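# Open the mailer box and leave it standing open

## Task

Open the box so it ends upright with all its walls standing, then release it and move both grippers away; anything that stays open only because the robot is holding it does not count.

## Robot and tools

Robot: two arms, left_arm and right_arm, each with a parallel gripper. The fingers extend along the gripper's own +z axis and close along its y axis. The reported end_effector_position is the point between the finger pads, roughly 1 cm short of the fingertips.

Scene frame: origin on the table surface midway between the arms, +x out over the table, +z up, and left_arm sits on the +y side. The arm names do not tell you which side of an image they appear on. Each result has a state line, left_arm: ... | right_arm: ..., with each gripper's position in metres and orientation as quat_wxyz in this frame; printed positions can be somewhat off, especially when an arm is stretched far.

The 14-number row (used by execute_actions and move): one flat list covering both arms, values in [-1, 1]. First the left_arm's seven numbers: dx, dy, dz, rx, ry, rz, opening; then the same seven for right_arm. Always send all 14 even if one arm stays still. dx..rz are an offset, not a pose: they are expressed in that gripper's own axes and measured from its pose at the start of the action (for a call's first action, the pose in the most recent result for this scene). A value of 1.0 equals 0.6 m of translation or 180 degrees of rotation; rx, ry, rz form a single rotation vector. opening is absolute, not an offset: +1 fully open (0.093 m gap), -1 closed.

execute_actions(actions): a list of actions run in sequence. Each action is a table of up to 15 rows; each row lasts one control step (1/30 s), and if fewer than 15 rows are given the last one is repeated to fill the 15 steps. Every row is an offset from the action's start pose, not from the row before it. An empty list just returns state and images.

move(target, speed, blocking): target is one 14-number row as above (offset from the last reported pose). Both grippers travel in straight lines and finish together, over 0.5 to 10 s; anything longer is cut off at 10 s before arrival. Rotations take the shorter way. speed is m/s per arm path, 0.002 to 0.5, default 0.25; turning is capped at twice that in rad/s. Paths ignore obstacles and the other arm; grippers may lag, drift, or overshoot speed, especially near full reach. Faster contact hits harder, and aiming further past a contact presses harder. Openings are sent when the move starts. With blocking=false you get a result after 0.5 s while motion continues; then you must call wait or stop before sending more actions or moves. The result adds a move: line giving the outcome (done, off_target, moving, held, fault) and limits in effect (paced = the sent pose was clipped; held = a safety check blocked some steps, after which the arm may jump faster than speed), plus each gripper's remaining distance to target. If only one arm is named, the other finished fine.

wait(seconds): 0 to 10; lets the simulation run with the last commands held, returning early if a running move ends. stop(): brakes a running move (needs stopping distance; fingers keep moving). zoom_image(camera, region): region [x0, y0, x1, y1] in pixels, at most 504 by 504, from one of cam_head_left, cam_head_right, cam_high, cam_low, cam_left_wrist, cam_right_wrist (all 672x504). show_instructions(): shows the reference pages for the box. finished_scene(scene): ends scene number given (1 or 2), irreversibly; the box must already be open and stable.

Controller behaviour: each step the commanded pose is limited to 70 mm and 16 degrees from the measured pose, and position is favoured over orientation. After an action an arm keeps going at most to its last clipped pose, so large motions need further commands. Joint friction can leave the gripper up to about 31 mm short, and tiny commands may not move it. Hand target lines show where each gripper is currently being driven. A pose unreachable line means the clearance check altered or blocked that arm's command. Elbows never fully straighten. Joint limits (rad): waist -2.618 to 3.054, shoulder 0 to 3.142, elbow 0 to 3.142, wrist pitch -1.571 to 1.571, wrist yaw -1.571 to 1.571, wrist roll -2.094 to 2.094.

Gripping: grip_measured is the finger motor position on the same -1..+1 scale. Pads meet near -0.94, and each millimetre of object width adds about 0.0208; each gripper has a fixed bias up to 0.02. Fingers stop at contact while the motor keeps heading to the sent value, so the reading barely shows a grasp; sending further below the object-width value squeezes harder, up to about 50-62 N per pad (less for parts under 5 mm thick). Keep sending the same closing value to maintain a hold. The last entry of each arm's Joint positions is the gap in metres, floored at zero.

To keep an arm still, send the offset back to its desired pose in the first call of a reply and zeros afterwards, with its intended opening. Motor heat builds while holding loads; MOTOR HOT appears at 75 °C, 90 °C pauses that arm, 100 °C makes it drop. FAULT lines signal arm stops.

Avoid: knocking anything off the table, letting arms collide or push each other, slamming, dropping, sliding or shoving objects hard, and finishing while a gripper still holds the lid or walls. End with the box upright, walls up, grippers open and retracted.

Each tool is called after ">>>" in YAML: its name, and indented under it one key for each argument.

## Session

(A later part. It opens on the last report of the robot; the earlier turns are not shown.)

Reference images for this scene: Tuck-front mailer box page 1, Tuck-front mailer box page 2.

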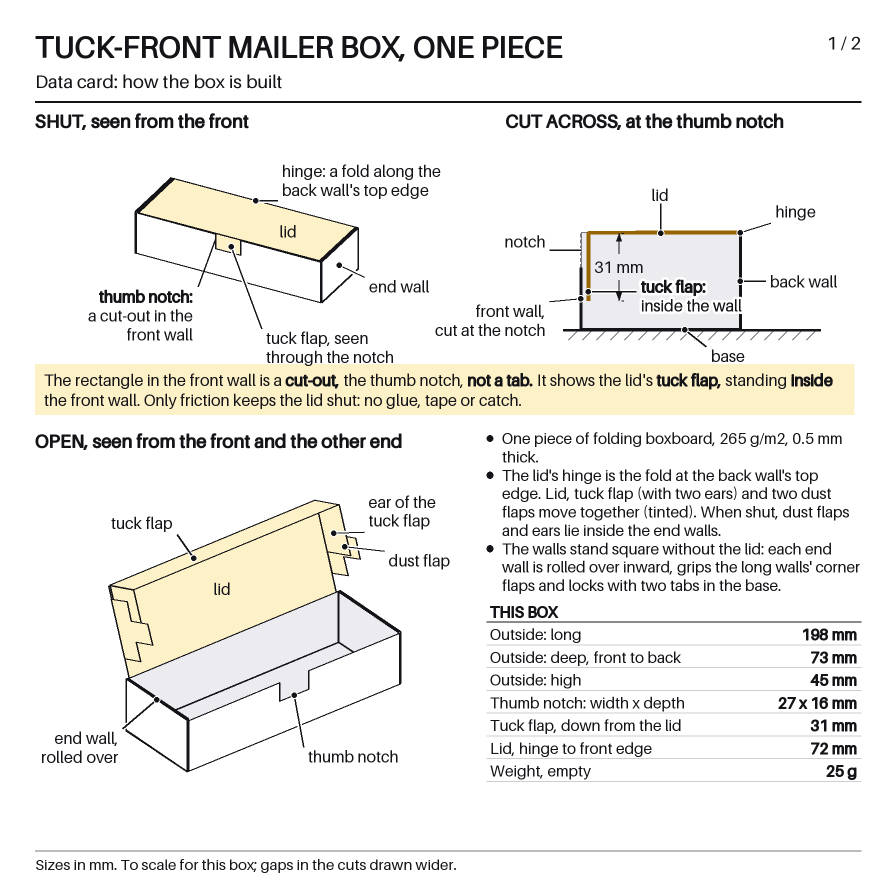

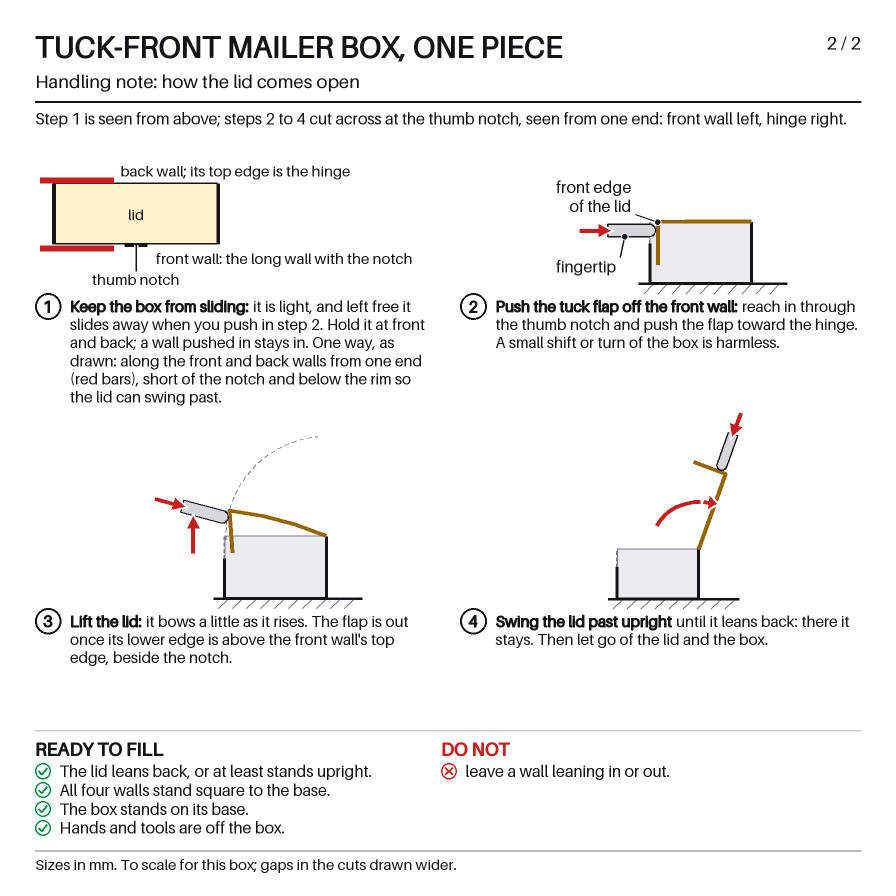

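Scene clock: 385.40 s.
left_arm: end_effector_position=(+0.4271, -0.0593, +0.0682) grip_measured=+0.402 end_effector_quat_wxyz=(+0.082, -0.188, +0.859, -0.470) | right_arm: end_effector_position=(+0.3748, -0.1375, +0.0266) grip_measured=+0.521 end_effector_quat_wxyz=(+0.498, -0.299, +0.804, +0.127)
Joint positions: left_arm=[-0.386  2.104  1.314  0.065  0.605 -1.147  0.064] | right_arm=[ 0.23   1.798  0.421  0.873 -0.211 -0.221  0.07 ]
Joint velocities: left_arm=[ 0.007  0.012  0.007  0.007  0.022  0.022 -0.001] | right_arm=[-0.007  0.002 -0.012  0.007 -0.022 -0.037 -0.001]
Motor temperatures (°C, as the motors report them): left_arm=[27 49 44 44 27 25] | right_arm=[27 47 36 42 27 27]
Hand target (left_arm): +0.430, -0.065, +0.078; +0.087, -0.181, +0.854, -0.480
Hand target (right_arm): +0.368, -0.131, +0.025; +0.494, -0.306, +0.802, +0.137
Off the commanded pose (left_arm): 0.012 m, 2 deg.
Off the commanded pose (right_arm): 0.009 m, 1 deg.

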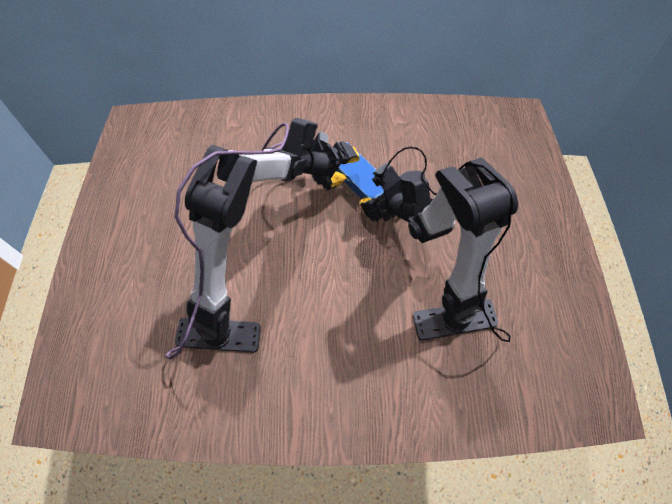

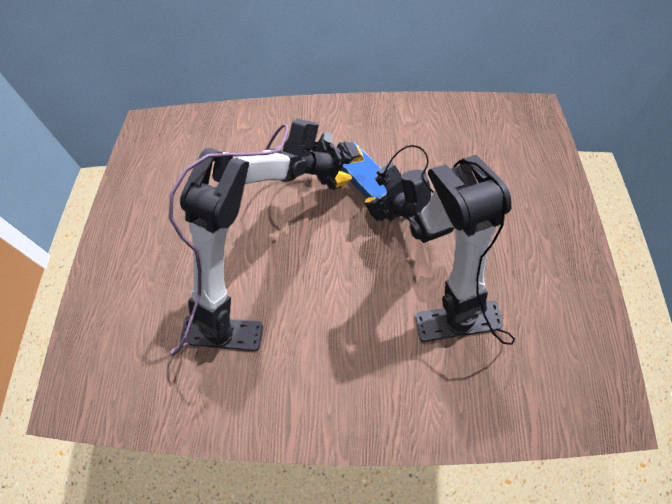

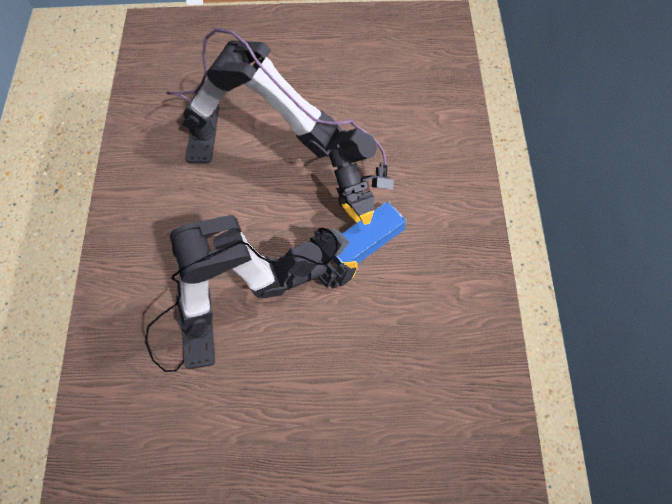

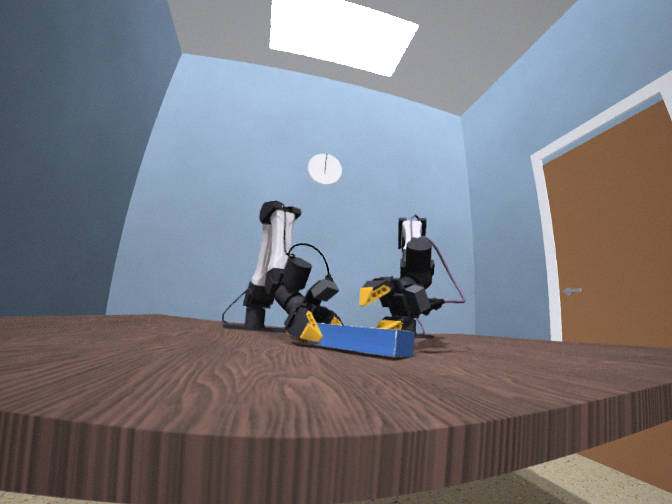

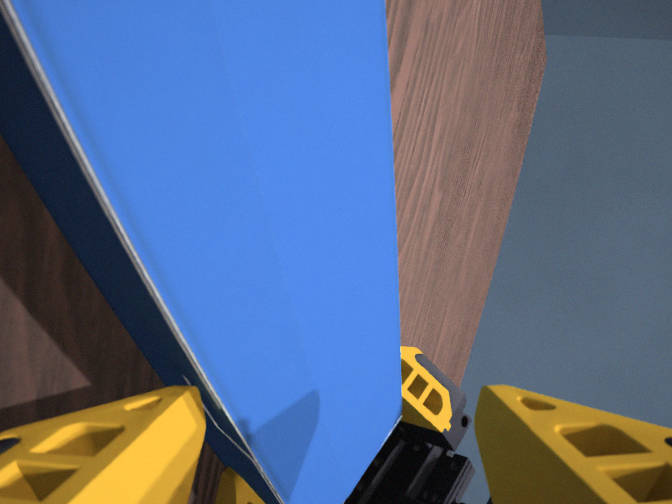

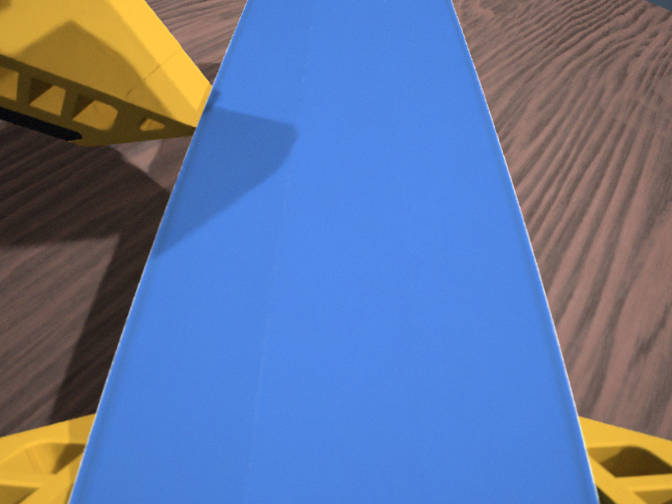

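>>> execute_actions:
  actions:
    - [[-0.004,-0.022,0.006,0.012,0,0.006,0.4,0,0.034,0,-0.028,0.005,-0.006,0.52]]
    - [[-0.004,-0.022,0.006,0.012,0,0.006,0.33,0,0.034,0,-0.028,0.005,-0.006,0.52]]
    - [[-0.004,-0.022,0.006,0.012,0,0.006,0.26,0,0.034,0,-0.028,0.005,-0.006,0.52]]
    - [[-0.004,-0.022,0.006,0.012,0,0.006,0.19,0,0.034,0,-0.028,0.005,-0.006,0.52]]

Scene clock: 389.97 s.
left_arm: end_effector_position=(+0.4239, -0.0581, +0.0647) grip_measured=+0.192 end_effector_quat_wxyz=(+0.070, -0.198, +0.860, -0.465) | right_arm: end_effector_position=(+0.3709, -0.1378, +0.0265) grip_measured=+0.522 end_effector_quat_wxyz=(+0.487, -0.301, +0.809, +0.130)
Joint positions: left_arm=[-0.386  2.104  1.314  0.042  0.607 -1.162  0.054] | right_arm=[ 0.231  1.77   0.421  0.822 -0.216 -0.221  0.07 ]
Joint velocities: left_arm=[ 0.002 -0.007  0.022 -0.066  0.081  0.051  0.   ] | right_arm=[ 0.007  0.012  0.022 -0.066  0.037  0.066 -0.   ]
Motor temperatures (°C, as the motors report them): left_arm=[27 49 44 44 27 25] | right_arm=[27 47 36 41 27 26]
Hand target (left_arm): +0.431, -0.067, +0.075; +0.081, -0.186, +0.852, -0.482
Hand target (right_arm): +0.359, -0.122, +0.025; +0.471, -0.330, +0.803, +0.157
Off the commanded pose (left_arm): 0.016 m, 3 deg.
Off the commanded pose (right_arm): 0.020 m, 5 deg.

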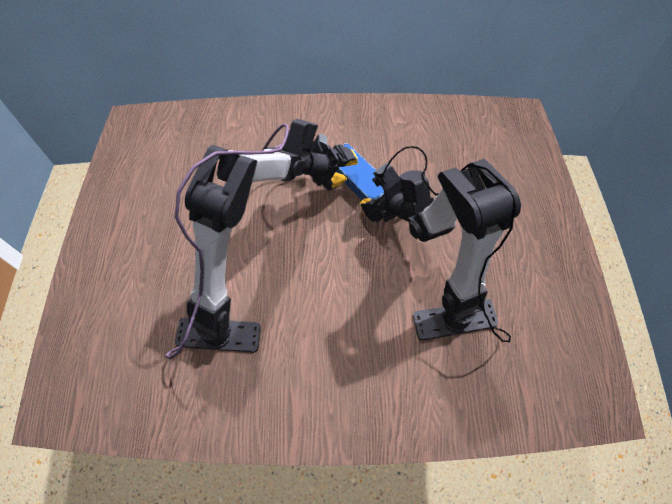

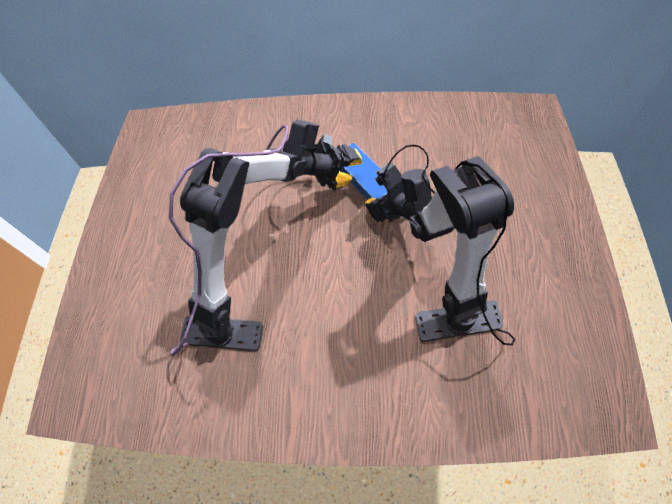

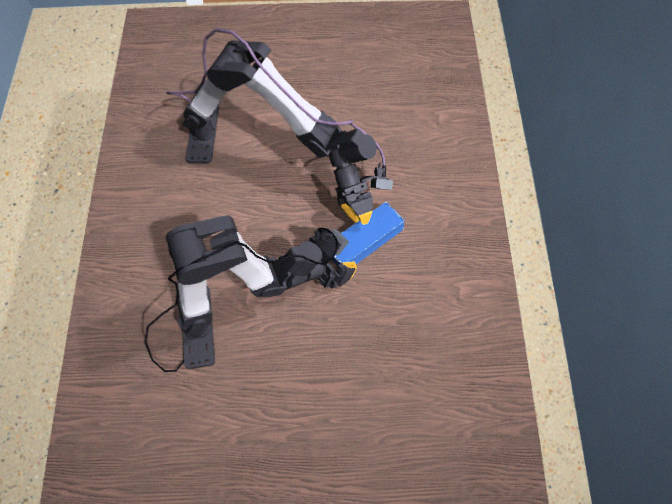

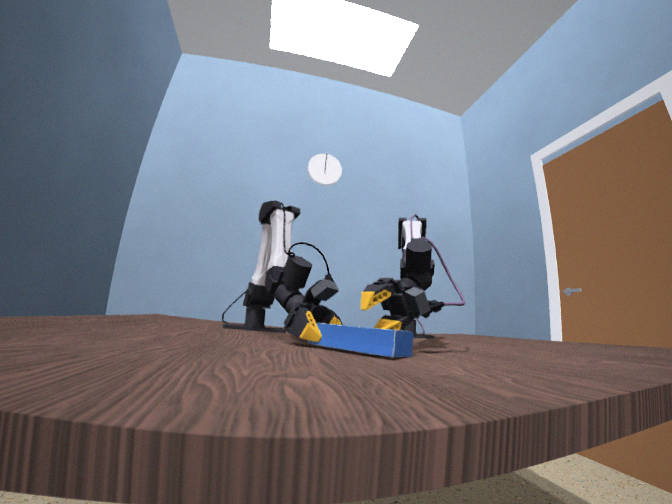

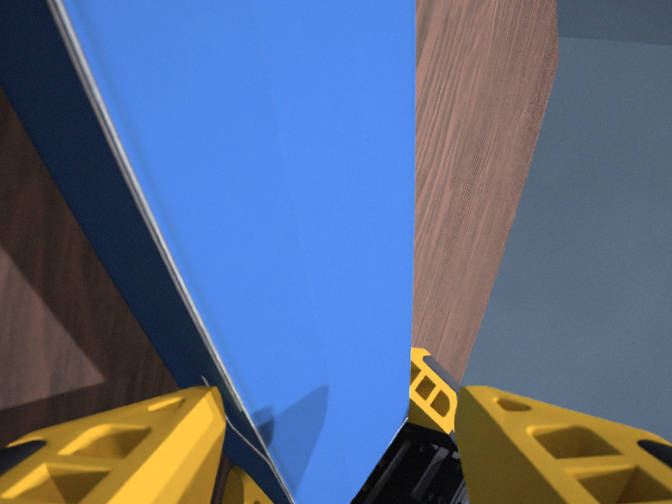

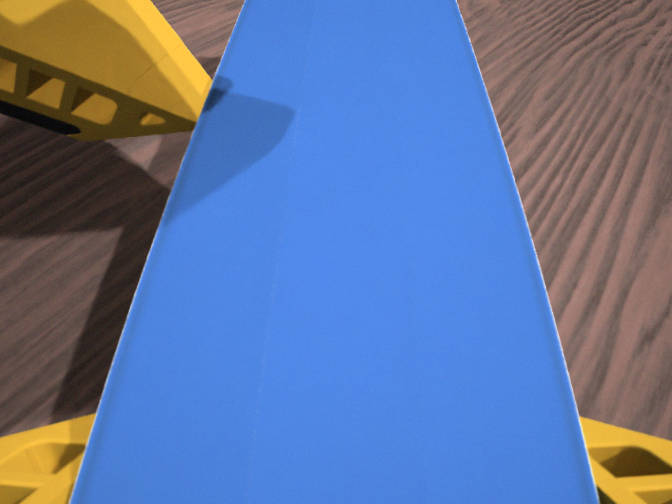

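>>> execute_actions:
  actions:
    - [[-0.004,-0.022,0.006,0.02,0,0.01,0.19,0,0.034,0.012,-0.028,0.003,-0.006,0.54]]
    - [[-0.004,-0.022,0.006,0.02,0,0.01,0.12,0,0.034,0.012,-0.028,0.003,-0.006,0.54]]
    - [[-0.004,-0.022,0.006,0.02,0,0.01,0.05,0,0.034,0.008,-0.028,0.003,-0.006,0.54]]
    - [[-0.004,-0.022,0.006,0.02,0,0.01,-0.02,0,0.034,0.008,-0.028,0.003,-0.006,0.54]]

Scene clock: 395.00 s.
left_arm: end_effector_position=(+0.4242, -0.0585, +0.0654) grip_measured=-0.018 end_effector_quat_wxyz=(+0.068, -0.202, +0.858, -0.467) | right_arm: end_effector_position=(+0.3716, -0.1389, +0.0264) grip_measured=+0.540 end_effector_quat_wxyz=(+0.488, -0.297, +0.811, +0.128)
Joint positions: left_arm=[-0.386  2.104  1.314  0.046  0.609 -1.174  0.044] | right_arm=[ 0.231  1.77   0.421  0.822 -0.209 -0.215  0.071]
Joint velocities: left_arm=[-0.027 -0.002 -0.002 -0.051  0.007  0.066 -0.001] | right_arm=[ 0.007 -0.012  0.017 -0.022 -0.037 -0.037 -0.   ]
Motor temperatures (°C, as the motors report them): left_arm=[27 49 44 44 27 25] | right_arm=[27 47 36 41 28 27]
Hand target (left_arm): +0.430, -0.066, +0.075; +0.081, -0.185, +0.847, -0.491
Hand target (right_arm): +0.362, -0.121, +0.023; +0.472, -0.327, +0.804, +0.157
Off the commanded pose (left_arm): 0.014 m, 4 deg.
Off the commanded pose (right_arm): 0.021 m, 5 deg.

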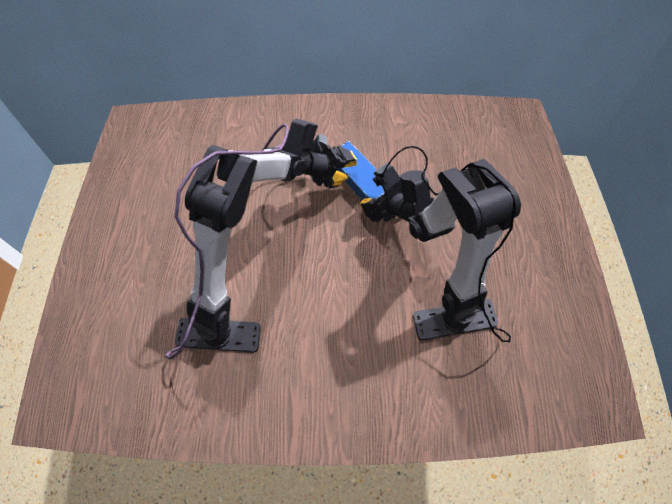

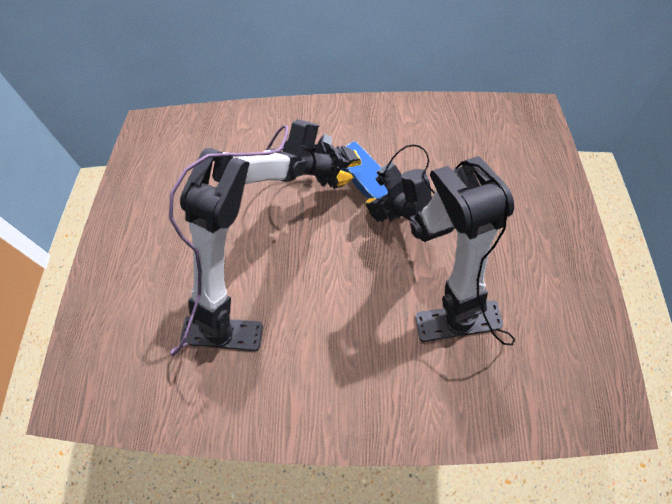

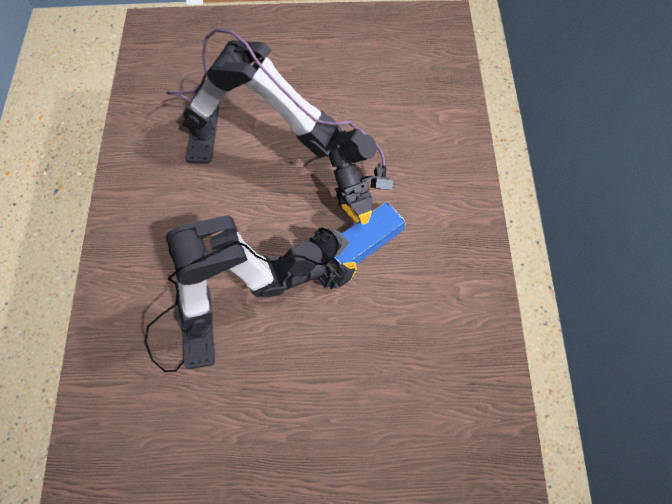

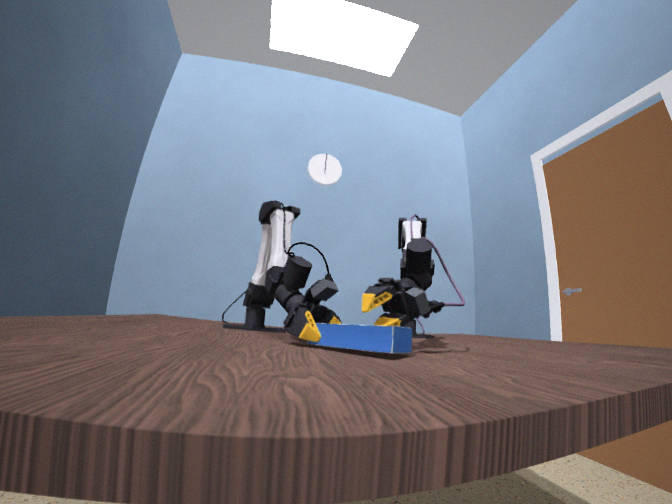

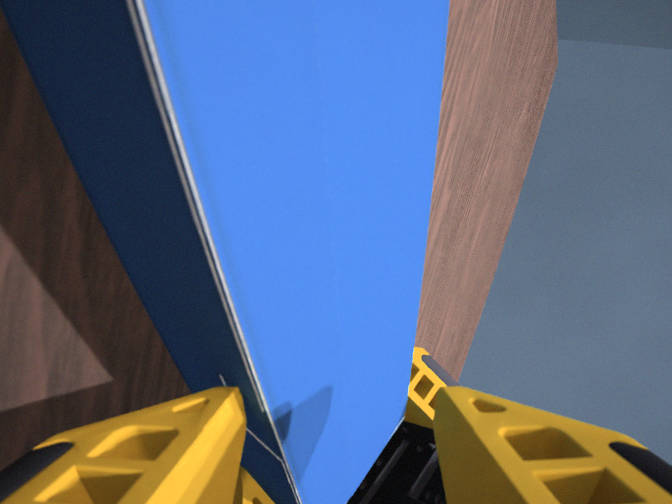

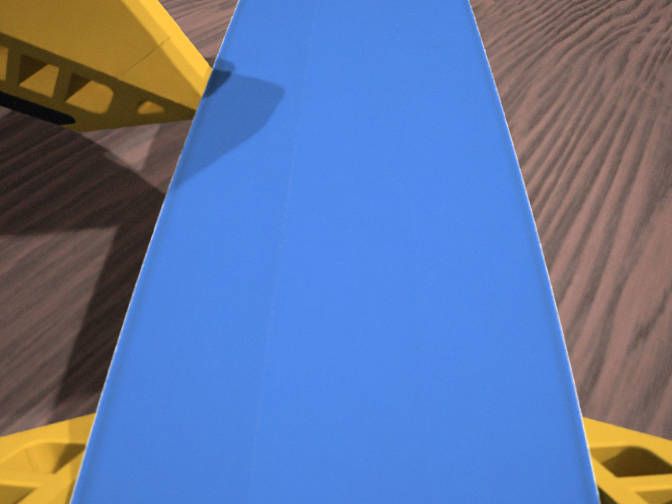

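>>> execute_actions:
  actions:
    - [[0,-0.02,0,0.01,0,0.006,0.2,0,0.0,0,0,0,0,0.5]]
    - [[0,-0.02,0,0.01,0,0.006,0.4,0,0.0,0,0,0,0,0.5]]
    - [[0,-0.02,0,0.01,0,0.006,0.42,-0.012,0.005,0.026,0,0,0,0.5]]
    - [[0,-0.02,0,0.01,0,0.006,0.42,-0.012,0.005,0.026,0,0,0,0.5]]

Scene clock: 401.60 s.
left_arm: end_effector_position=(+0.4280, -0.0609, +0.0710) grip_measured=+0.418 end_effector_quat_wxyz=(+0.078, -0.195, +0.854, -0.477) | right_arm: end_effector_position=(+0.3899, -0.1259, +0.0262) grip_measured=+0.508 end_effector_quat_wxyz=(+0.493, -0.290, +0.811, +0.122)
Joint positions: left_arm=[-0.386  2.104  1.314  0.08   0.613 -1.174  0.065] | right_arm=[ 0.262  1.835  0.501  0.821 -0.164 -0.193  0.07 ]
Joint velocities: left_arm=[-0.022  0.002 -0.007 -0.022 -0.022  0.037 -0.   ] | right_arm=[ 0.027 -0.002 -0.012 -0.037  0.022 -0.007 -0.   ]
Motor temperatures (°C, as the motors report them): left_arm=[27 49 44 45 27 25] | right_arm=[27 46 36 41 28 26]
Hand target (left_arm): +0.430, -0.066, +0.080; +0.083, -0.186, +0.849, -0.488
Hand target (right_arm): +0.392, -0.120, +0.024; +0.489, -0.294, +0.812, +0.125
Off the commanded pose (left_arm): 0.011 m, 2 deg.
Off the commanded pose (right_arm): 0.007 m, 1 deg.

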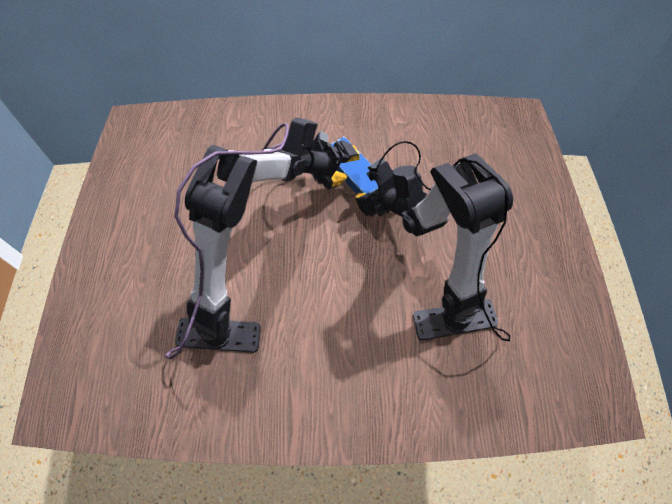

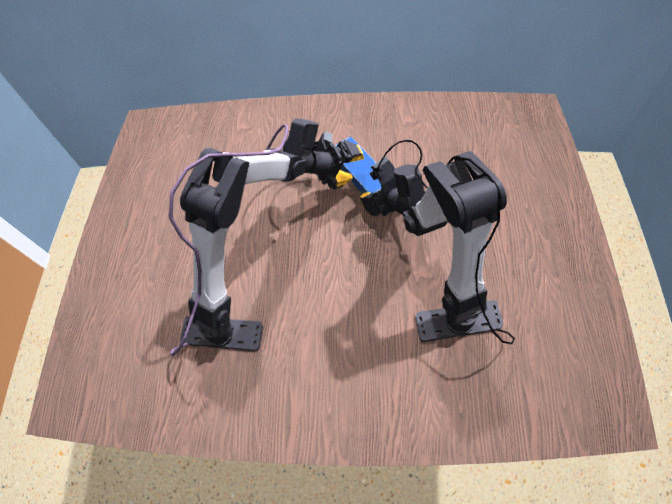

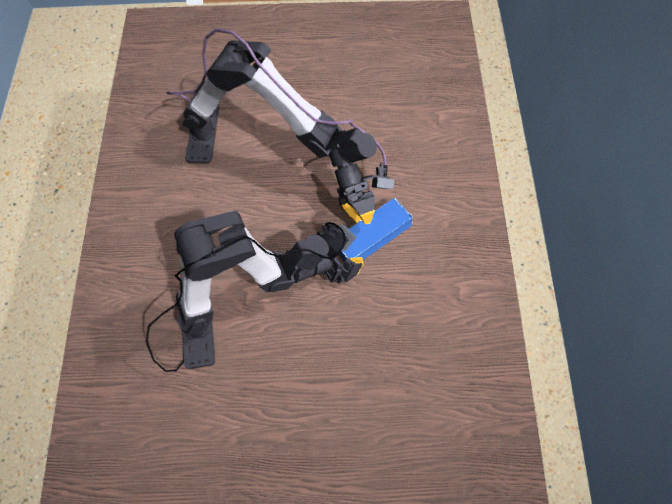

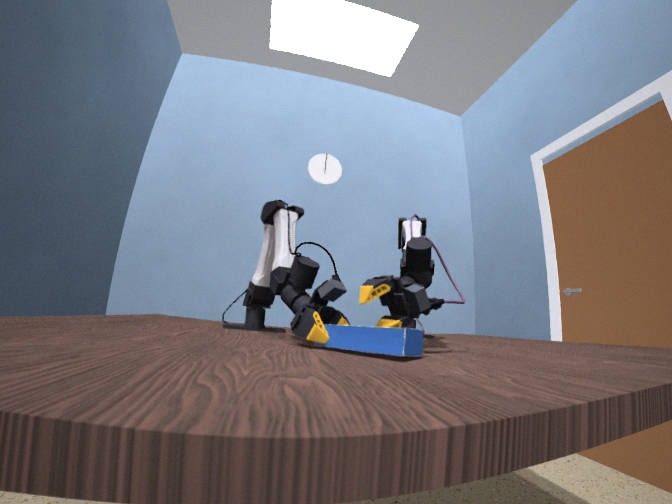

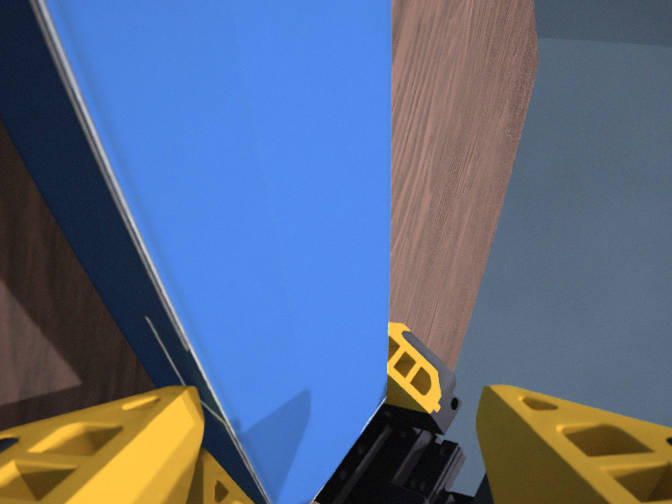

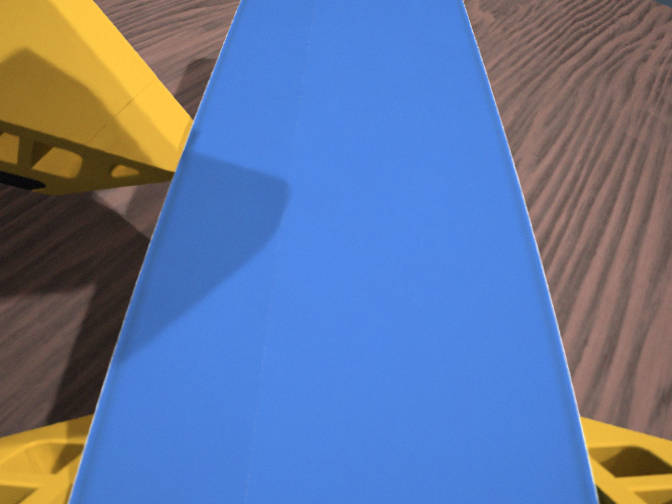

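>>> execute_actions:
  actions:
    - [[0,-0.015,0,0.006,0,0.004,0.55,0.008,-0.012,-0.017,0,0,0,0.5]]
    - [[0,-0.015,0,0.006,0,0.004,0.55,0,0.0,0,0,0,0,0.5]]

>>> zoom_image:
  camera: "cam_left_wrist"
  region: [60,260,340,470]

Scene clock: 404.67 s.
left_arm: end_effector_position=(+0.4281, -0.0610, +0.0711) grip_measured=+0.548 end_effector_quat_wxyz=(+0.078, -0.194, +0.854, -0.477) | right_arm: end_effector_position=(+0.3899, -0.1348, +0.0269) grip_measured=+0.508 end_effector_quat_wxyz=(+0.492, -0.287, +0.812, +0.123)
Joint positions: left_arm=[-0.386  2.104  1.314  0.081  0.613 -1.174  0.071] | right_arm=[ 0.232  1.822  0.488  0.816 -0.188 -0.202  0.07 ]
Joint velocities: left_arm=[ 0.002 -0.022  0.002 -0.022  0.022 -0.022  0.001] | right_arm=[ 0.007  0.002 -0.007 -0.022 -0.022 -0.007 -0.   ]
Motor temperatures (°C, as the motors report them): left_arm=[27 49 44 45 27 25] | right_arm=[27 46 36 41 28 26]
Hand target (left_arm): +0.430, -0.065, +0.079; +0.083, -0.188, +0.850, -0.485
Hand target (right_arm): +0.390, -0.135, +0.027; +0.493, -0.287, +0.812, +0.123
Off the commanded pose (left_arm): 0.009 m, 1 deg.
Off the commanded pose (right_arm): 0.001 m, 0 deg.

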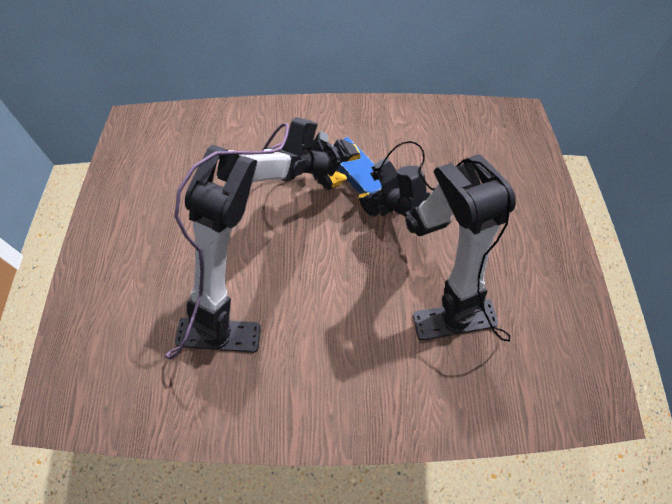

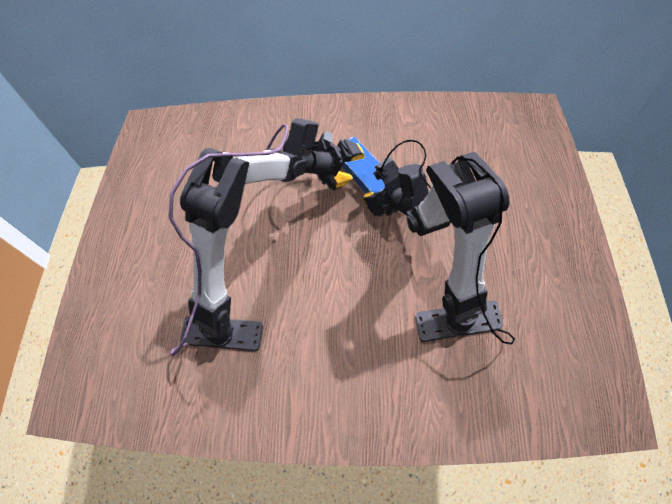

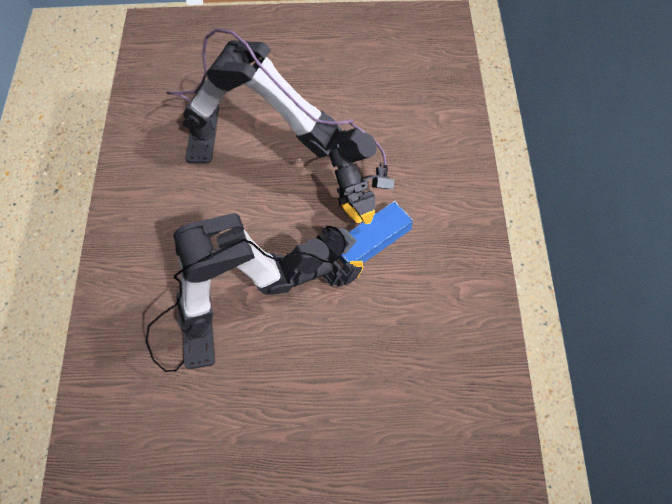

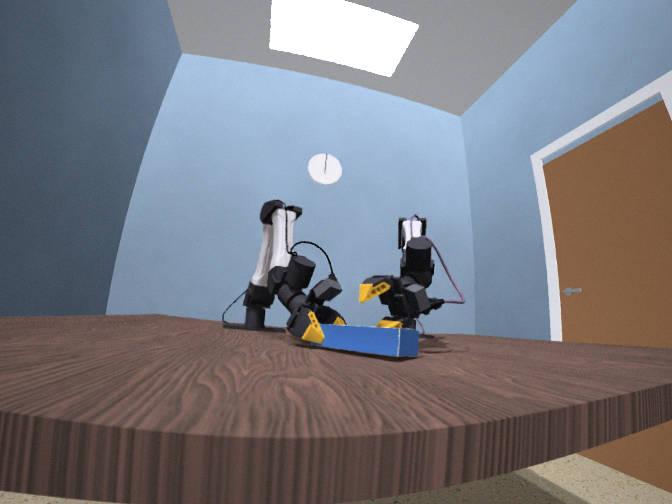

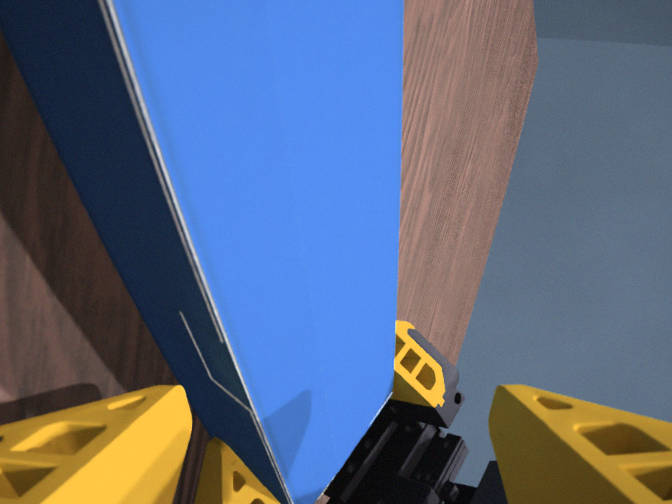

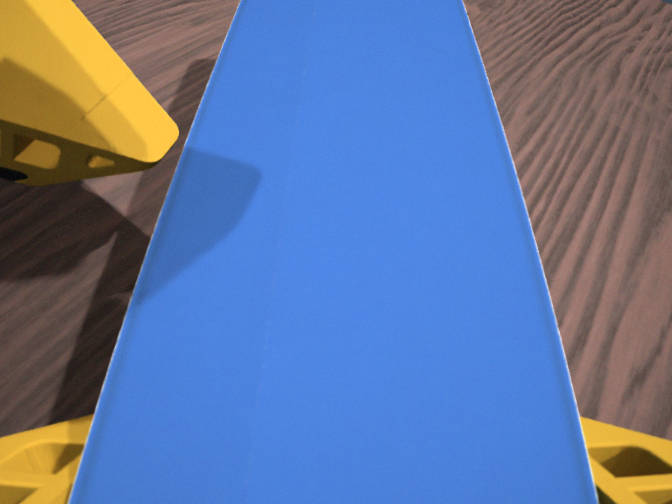

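Region (60, 260, 340, 470) of cam_left_wrist's 672x504 image, scaled by 1.800, with more detail than that image has; it fills the top 378 rows of this view, and the rest is white.

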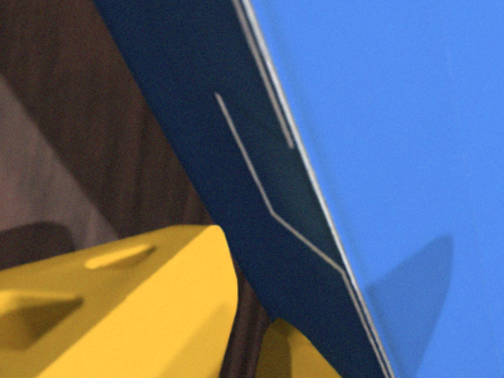

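>>> execute_actions:
  actions:
    - [[0,-0.015,0,0.006,0,0.004,0.55,0,0,0,0,0,0,0.64]]
    - [[0,-0.015,0,0.006,0,0.004,0.55,0,0.0,0,0,0,0,0.5]]
    - [[0,-0.015,0,0.006,0,0.004,0.55,0.009,0.004,-0.02,0,0,0,0.5]]
    - [[0,-0.015,0,0.006,0,0.004,0.55,0,0.0,0,0,0,0,0.5]]

Scene clock: 409.00 s.
left_arm: end_effector_position=(+0.4281, -0.0610, +0.0711) grip_measured=+0.548 end_effector_quat_wxyz=(+0.078, -0.194, +0.854, -0.477) | right_arm: end_effector_position=(+0.3824, -0.1377, +0.0269) grip_measured=+0.509 end_effector_quat_wxyz=(+0.490, -0.288, +0.814, +0.123)
Joint positions: left_arm=[-0.386  2.104  1.314  0.081  0.613 -1.174  0.071] | right_arm=[ 0.232  1.797  0.459  0.817 -0.188 -0.202  0.07 ]
Joint velocities: left_arm=[-0.002 -0.002 -0.007 -0.037 -0.022  0.007 -0.   ] | right_arm=[ 0.022 -0.002  0.002  0.037 -0.022 -0.022  0.001]
Motor temperatures (°C, as the motors report them): left_arm=[27 50 44 44 27 25] | right_arm=[27 46 36 42 27 26]
Hand target (left_arm): +0.430, -0.065, +0.079; +0.083, -0.188, +0.850, -0.485
Hand target (right_arm): +0.382, -0.138, +0.027; +0.490, -0.288, +0.814, +0.123
Off the commanded pose (left_arm): 0.009 m, 1 deg.
Off the commanded pose (right_arm): 0.000 m, 0 deg.

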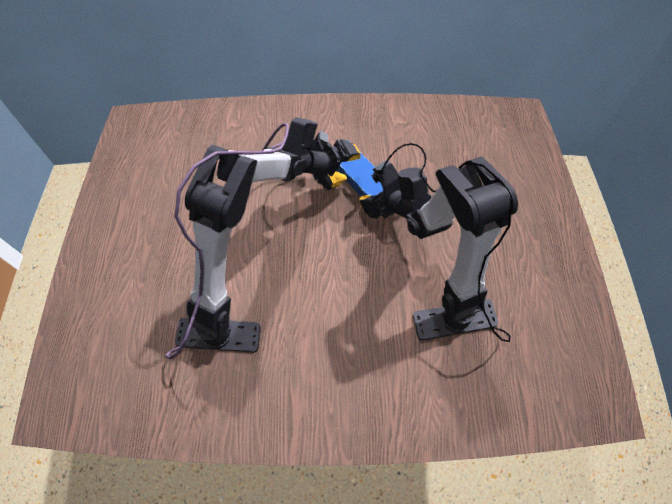

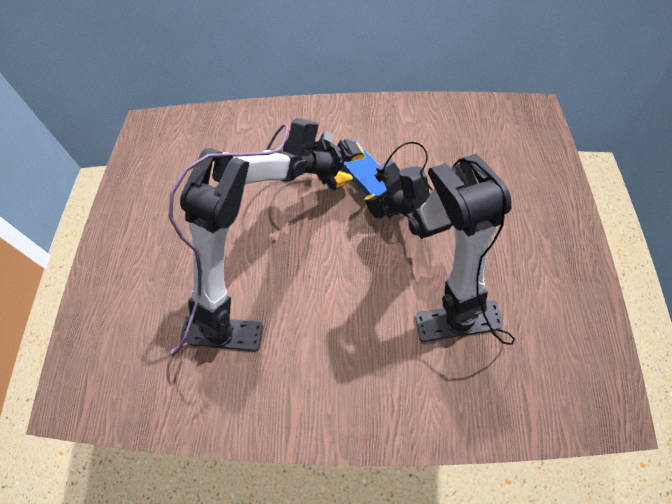

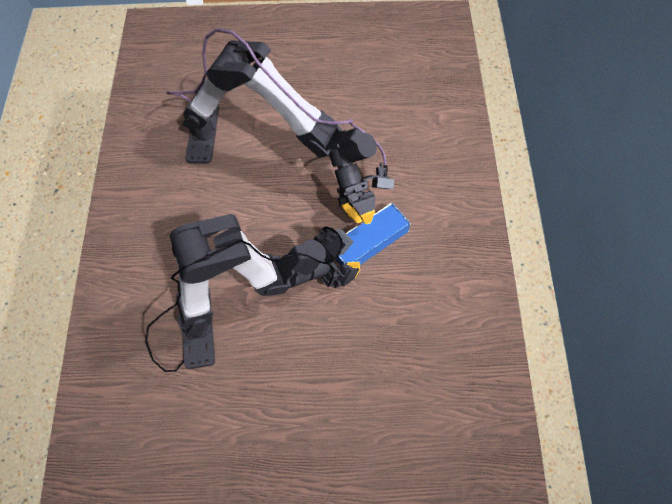

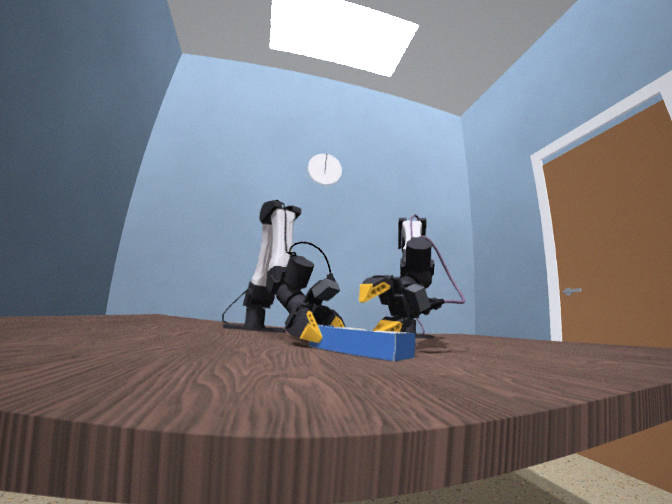

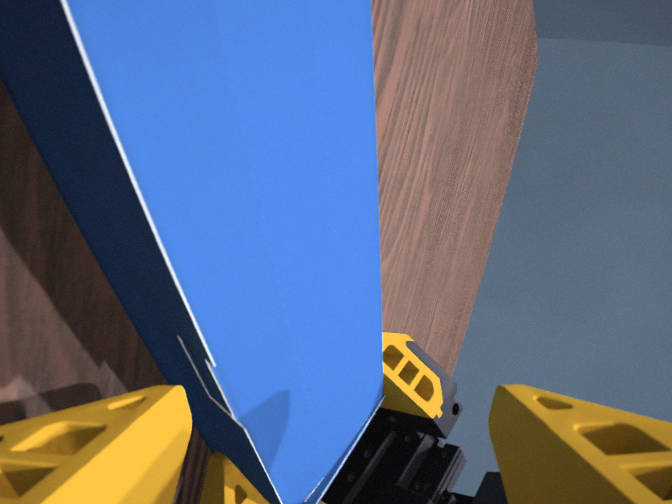

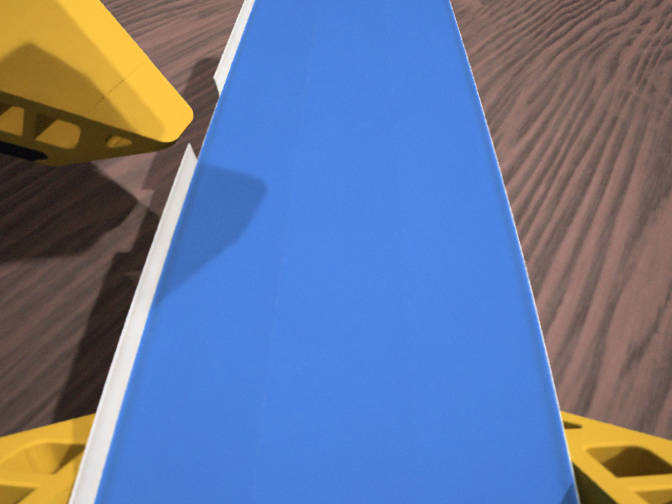

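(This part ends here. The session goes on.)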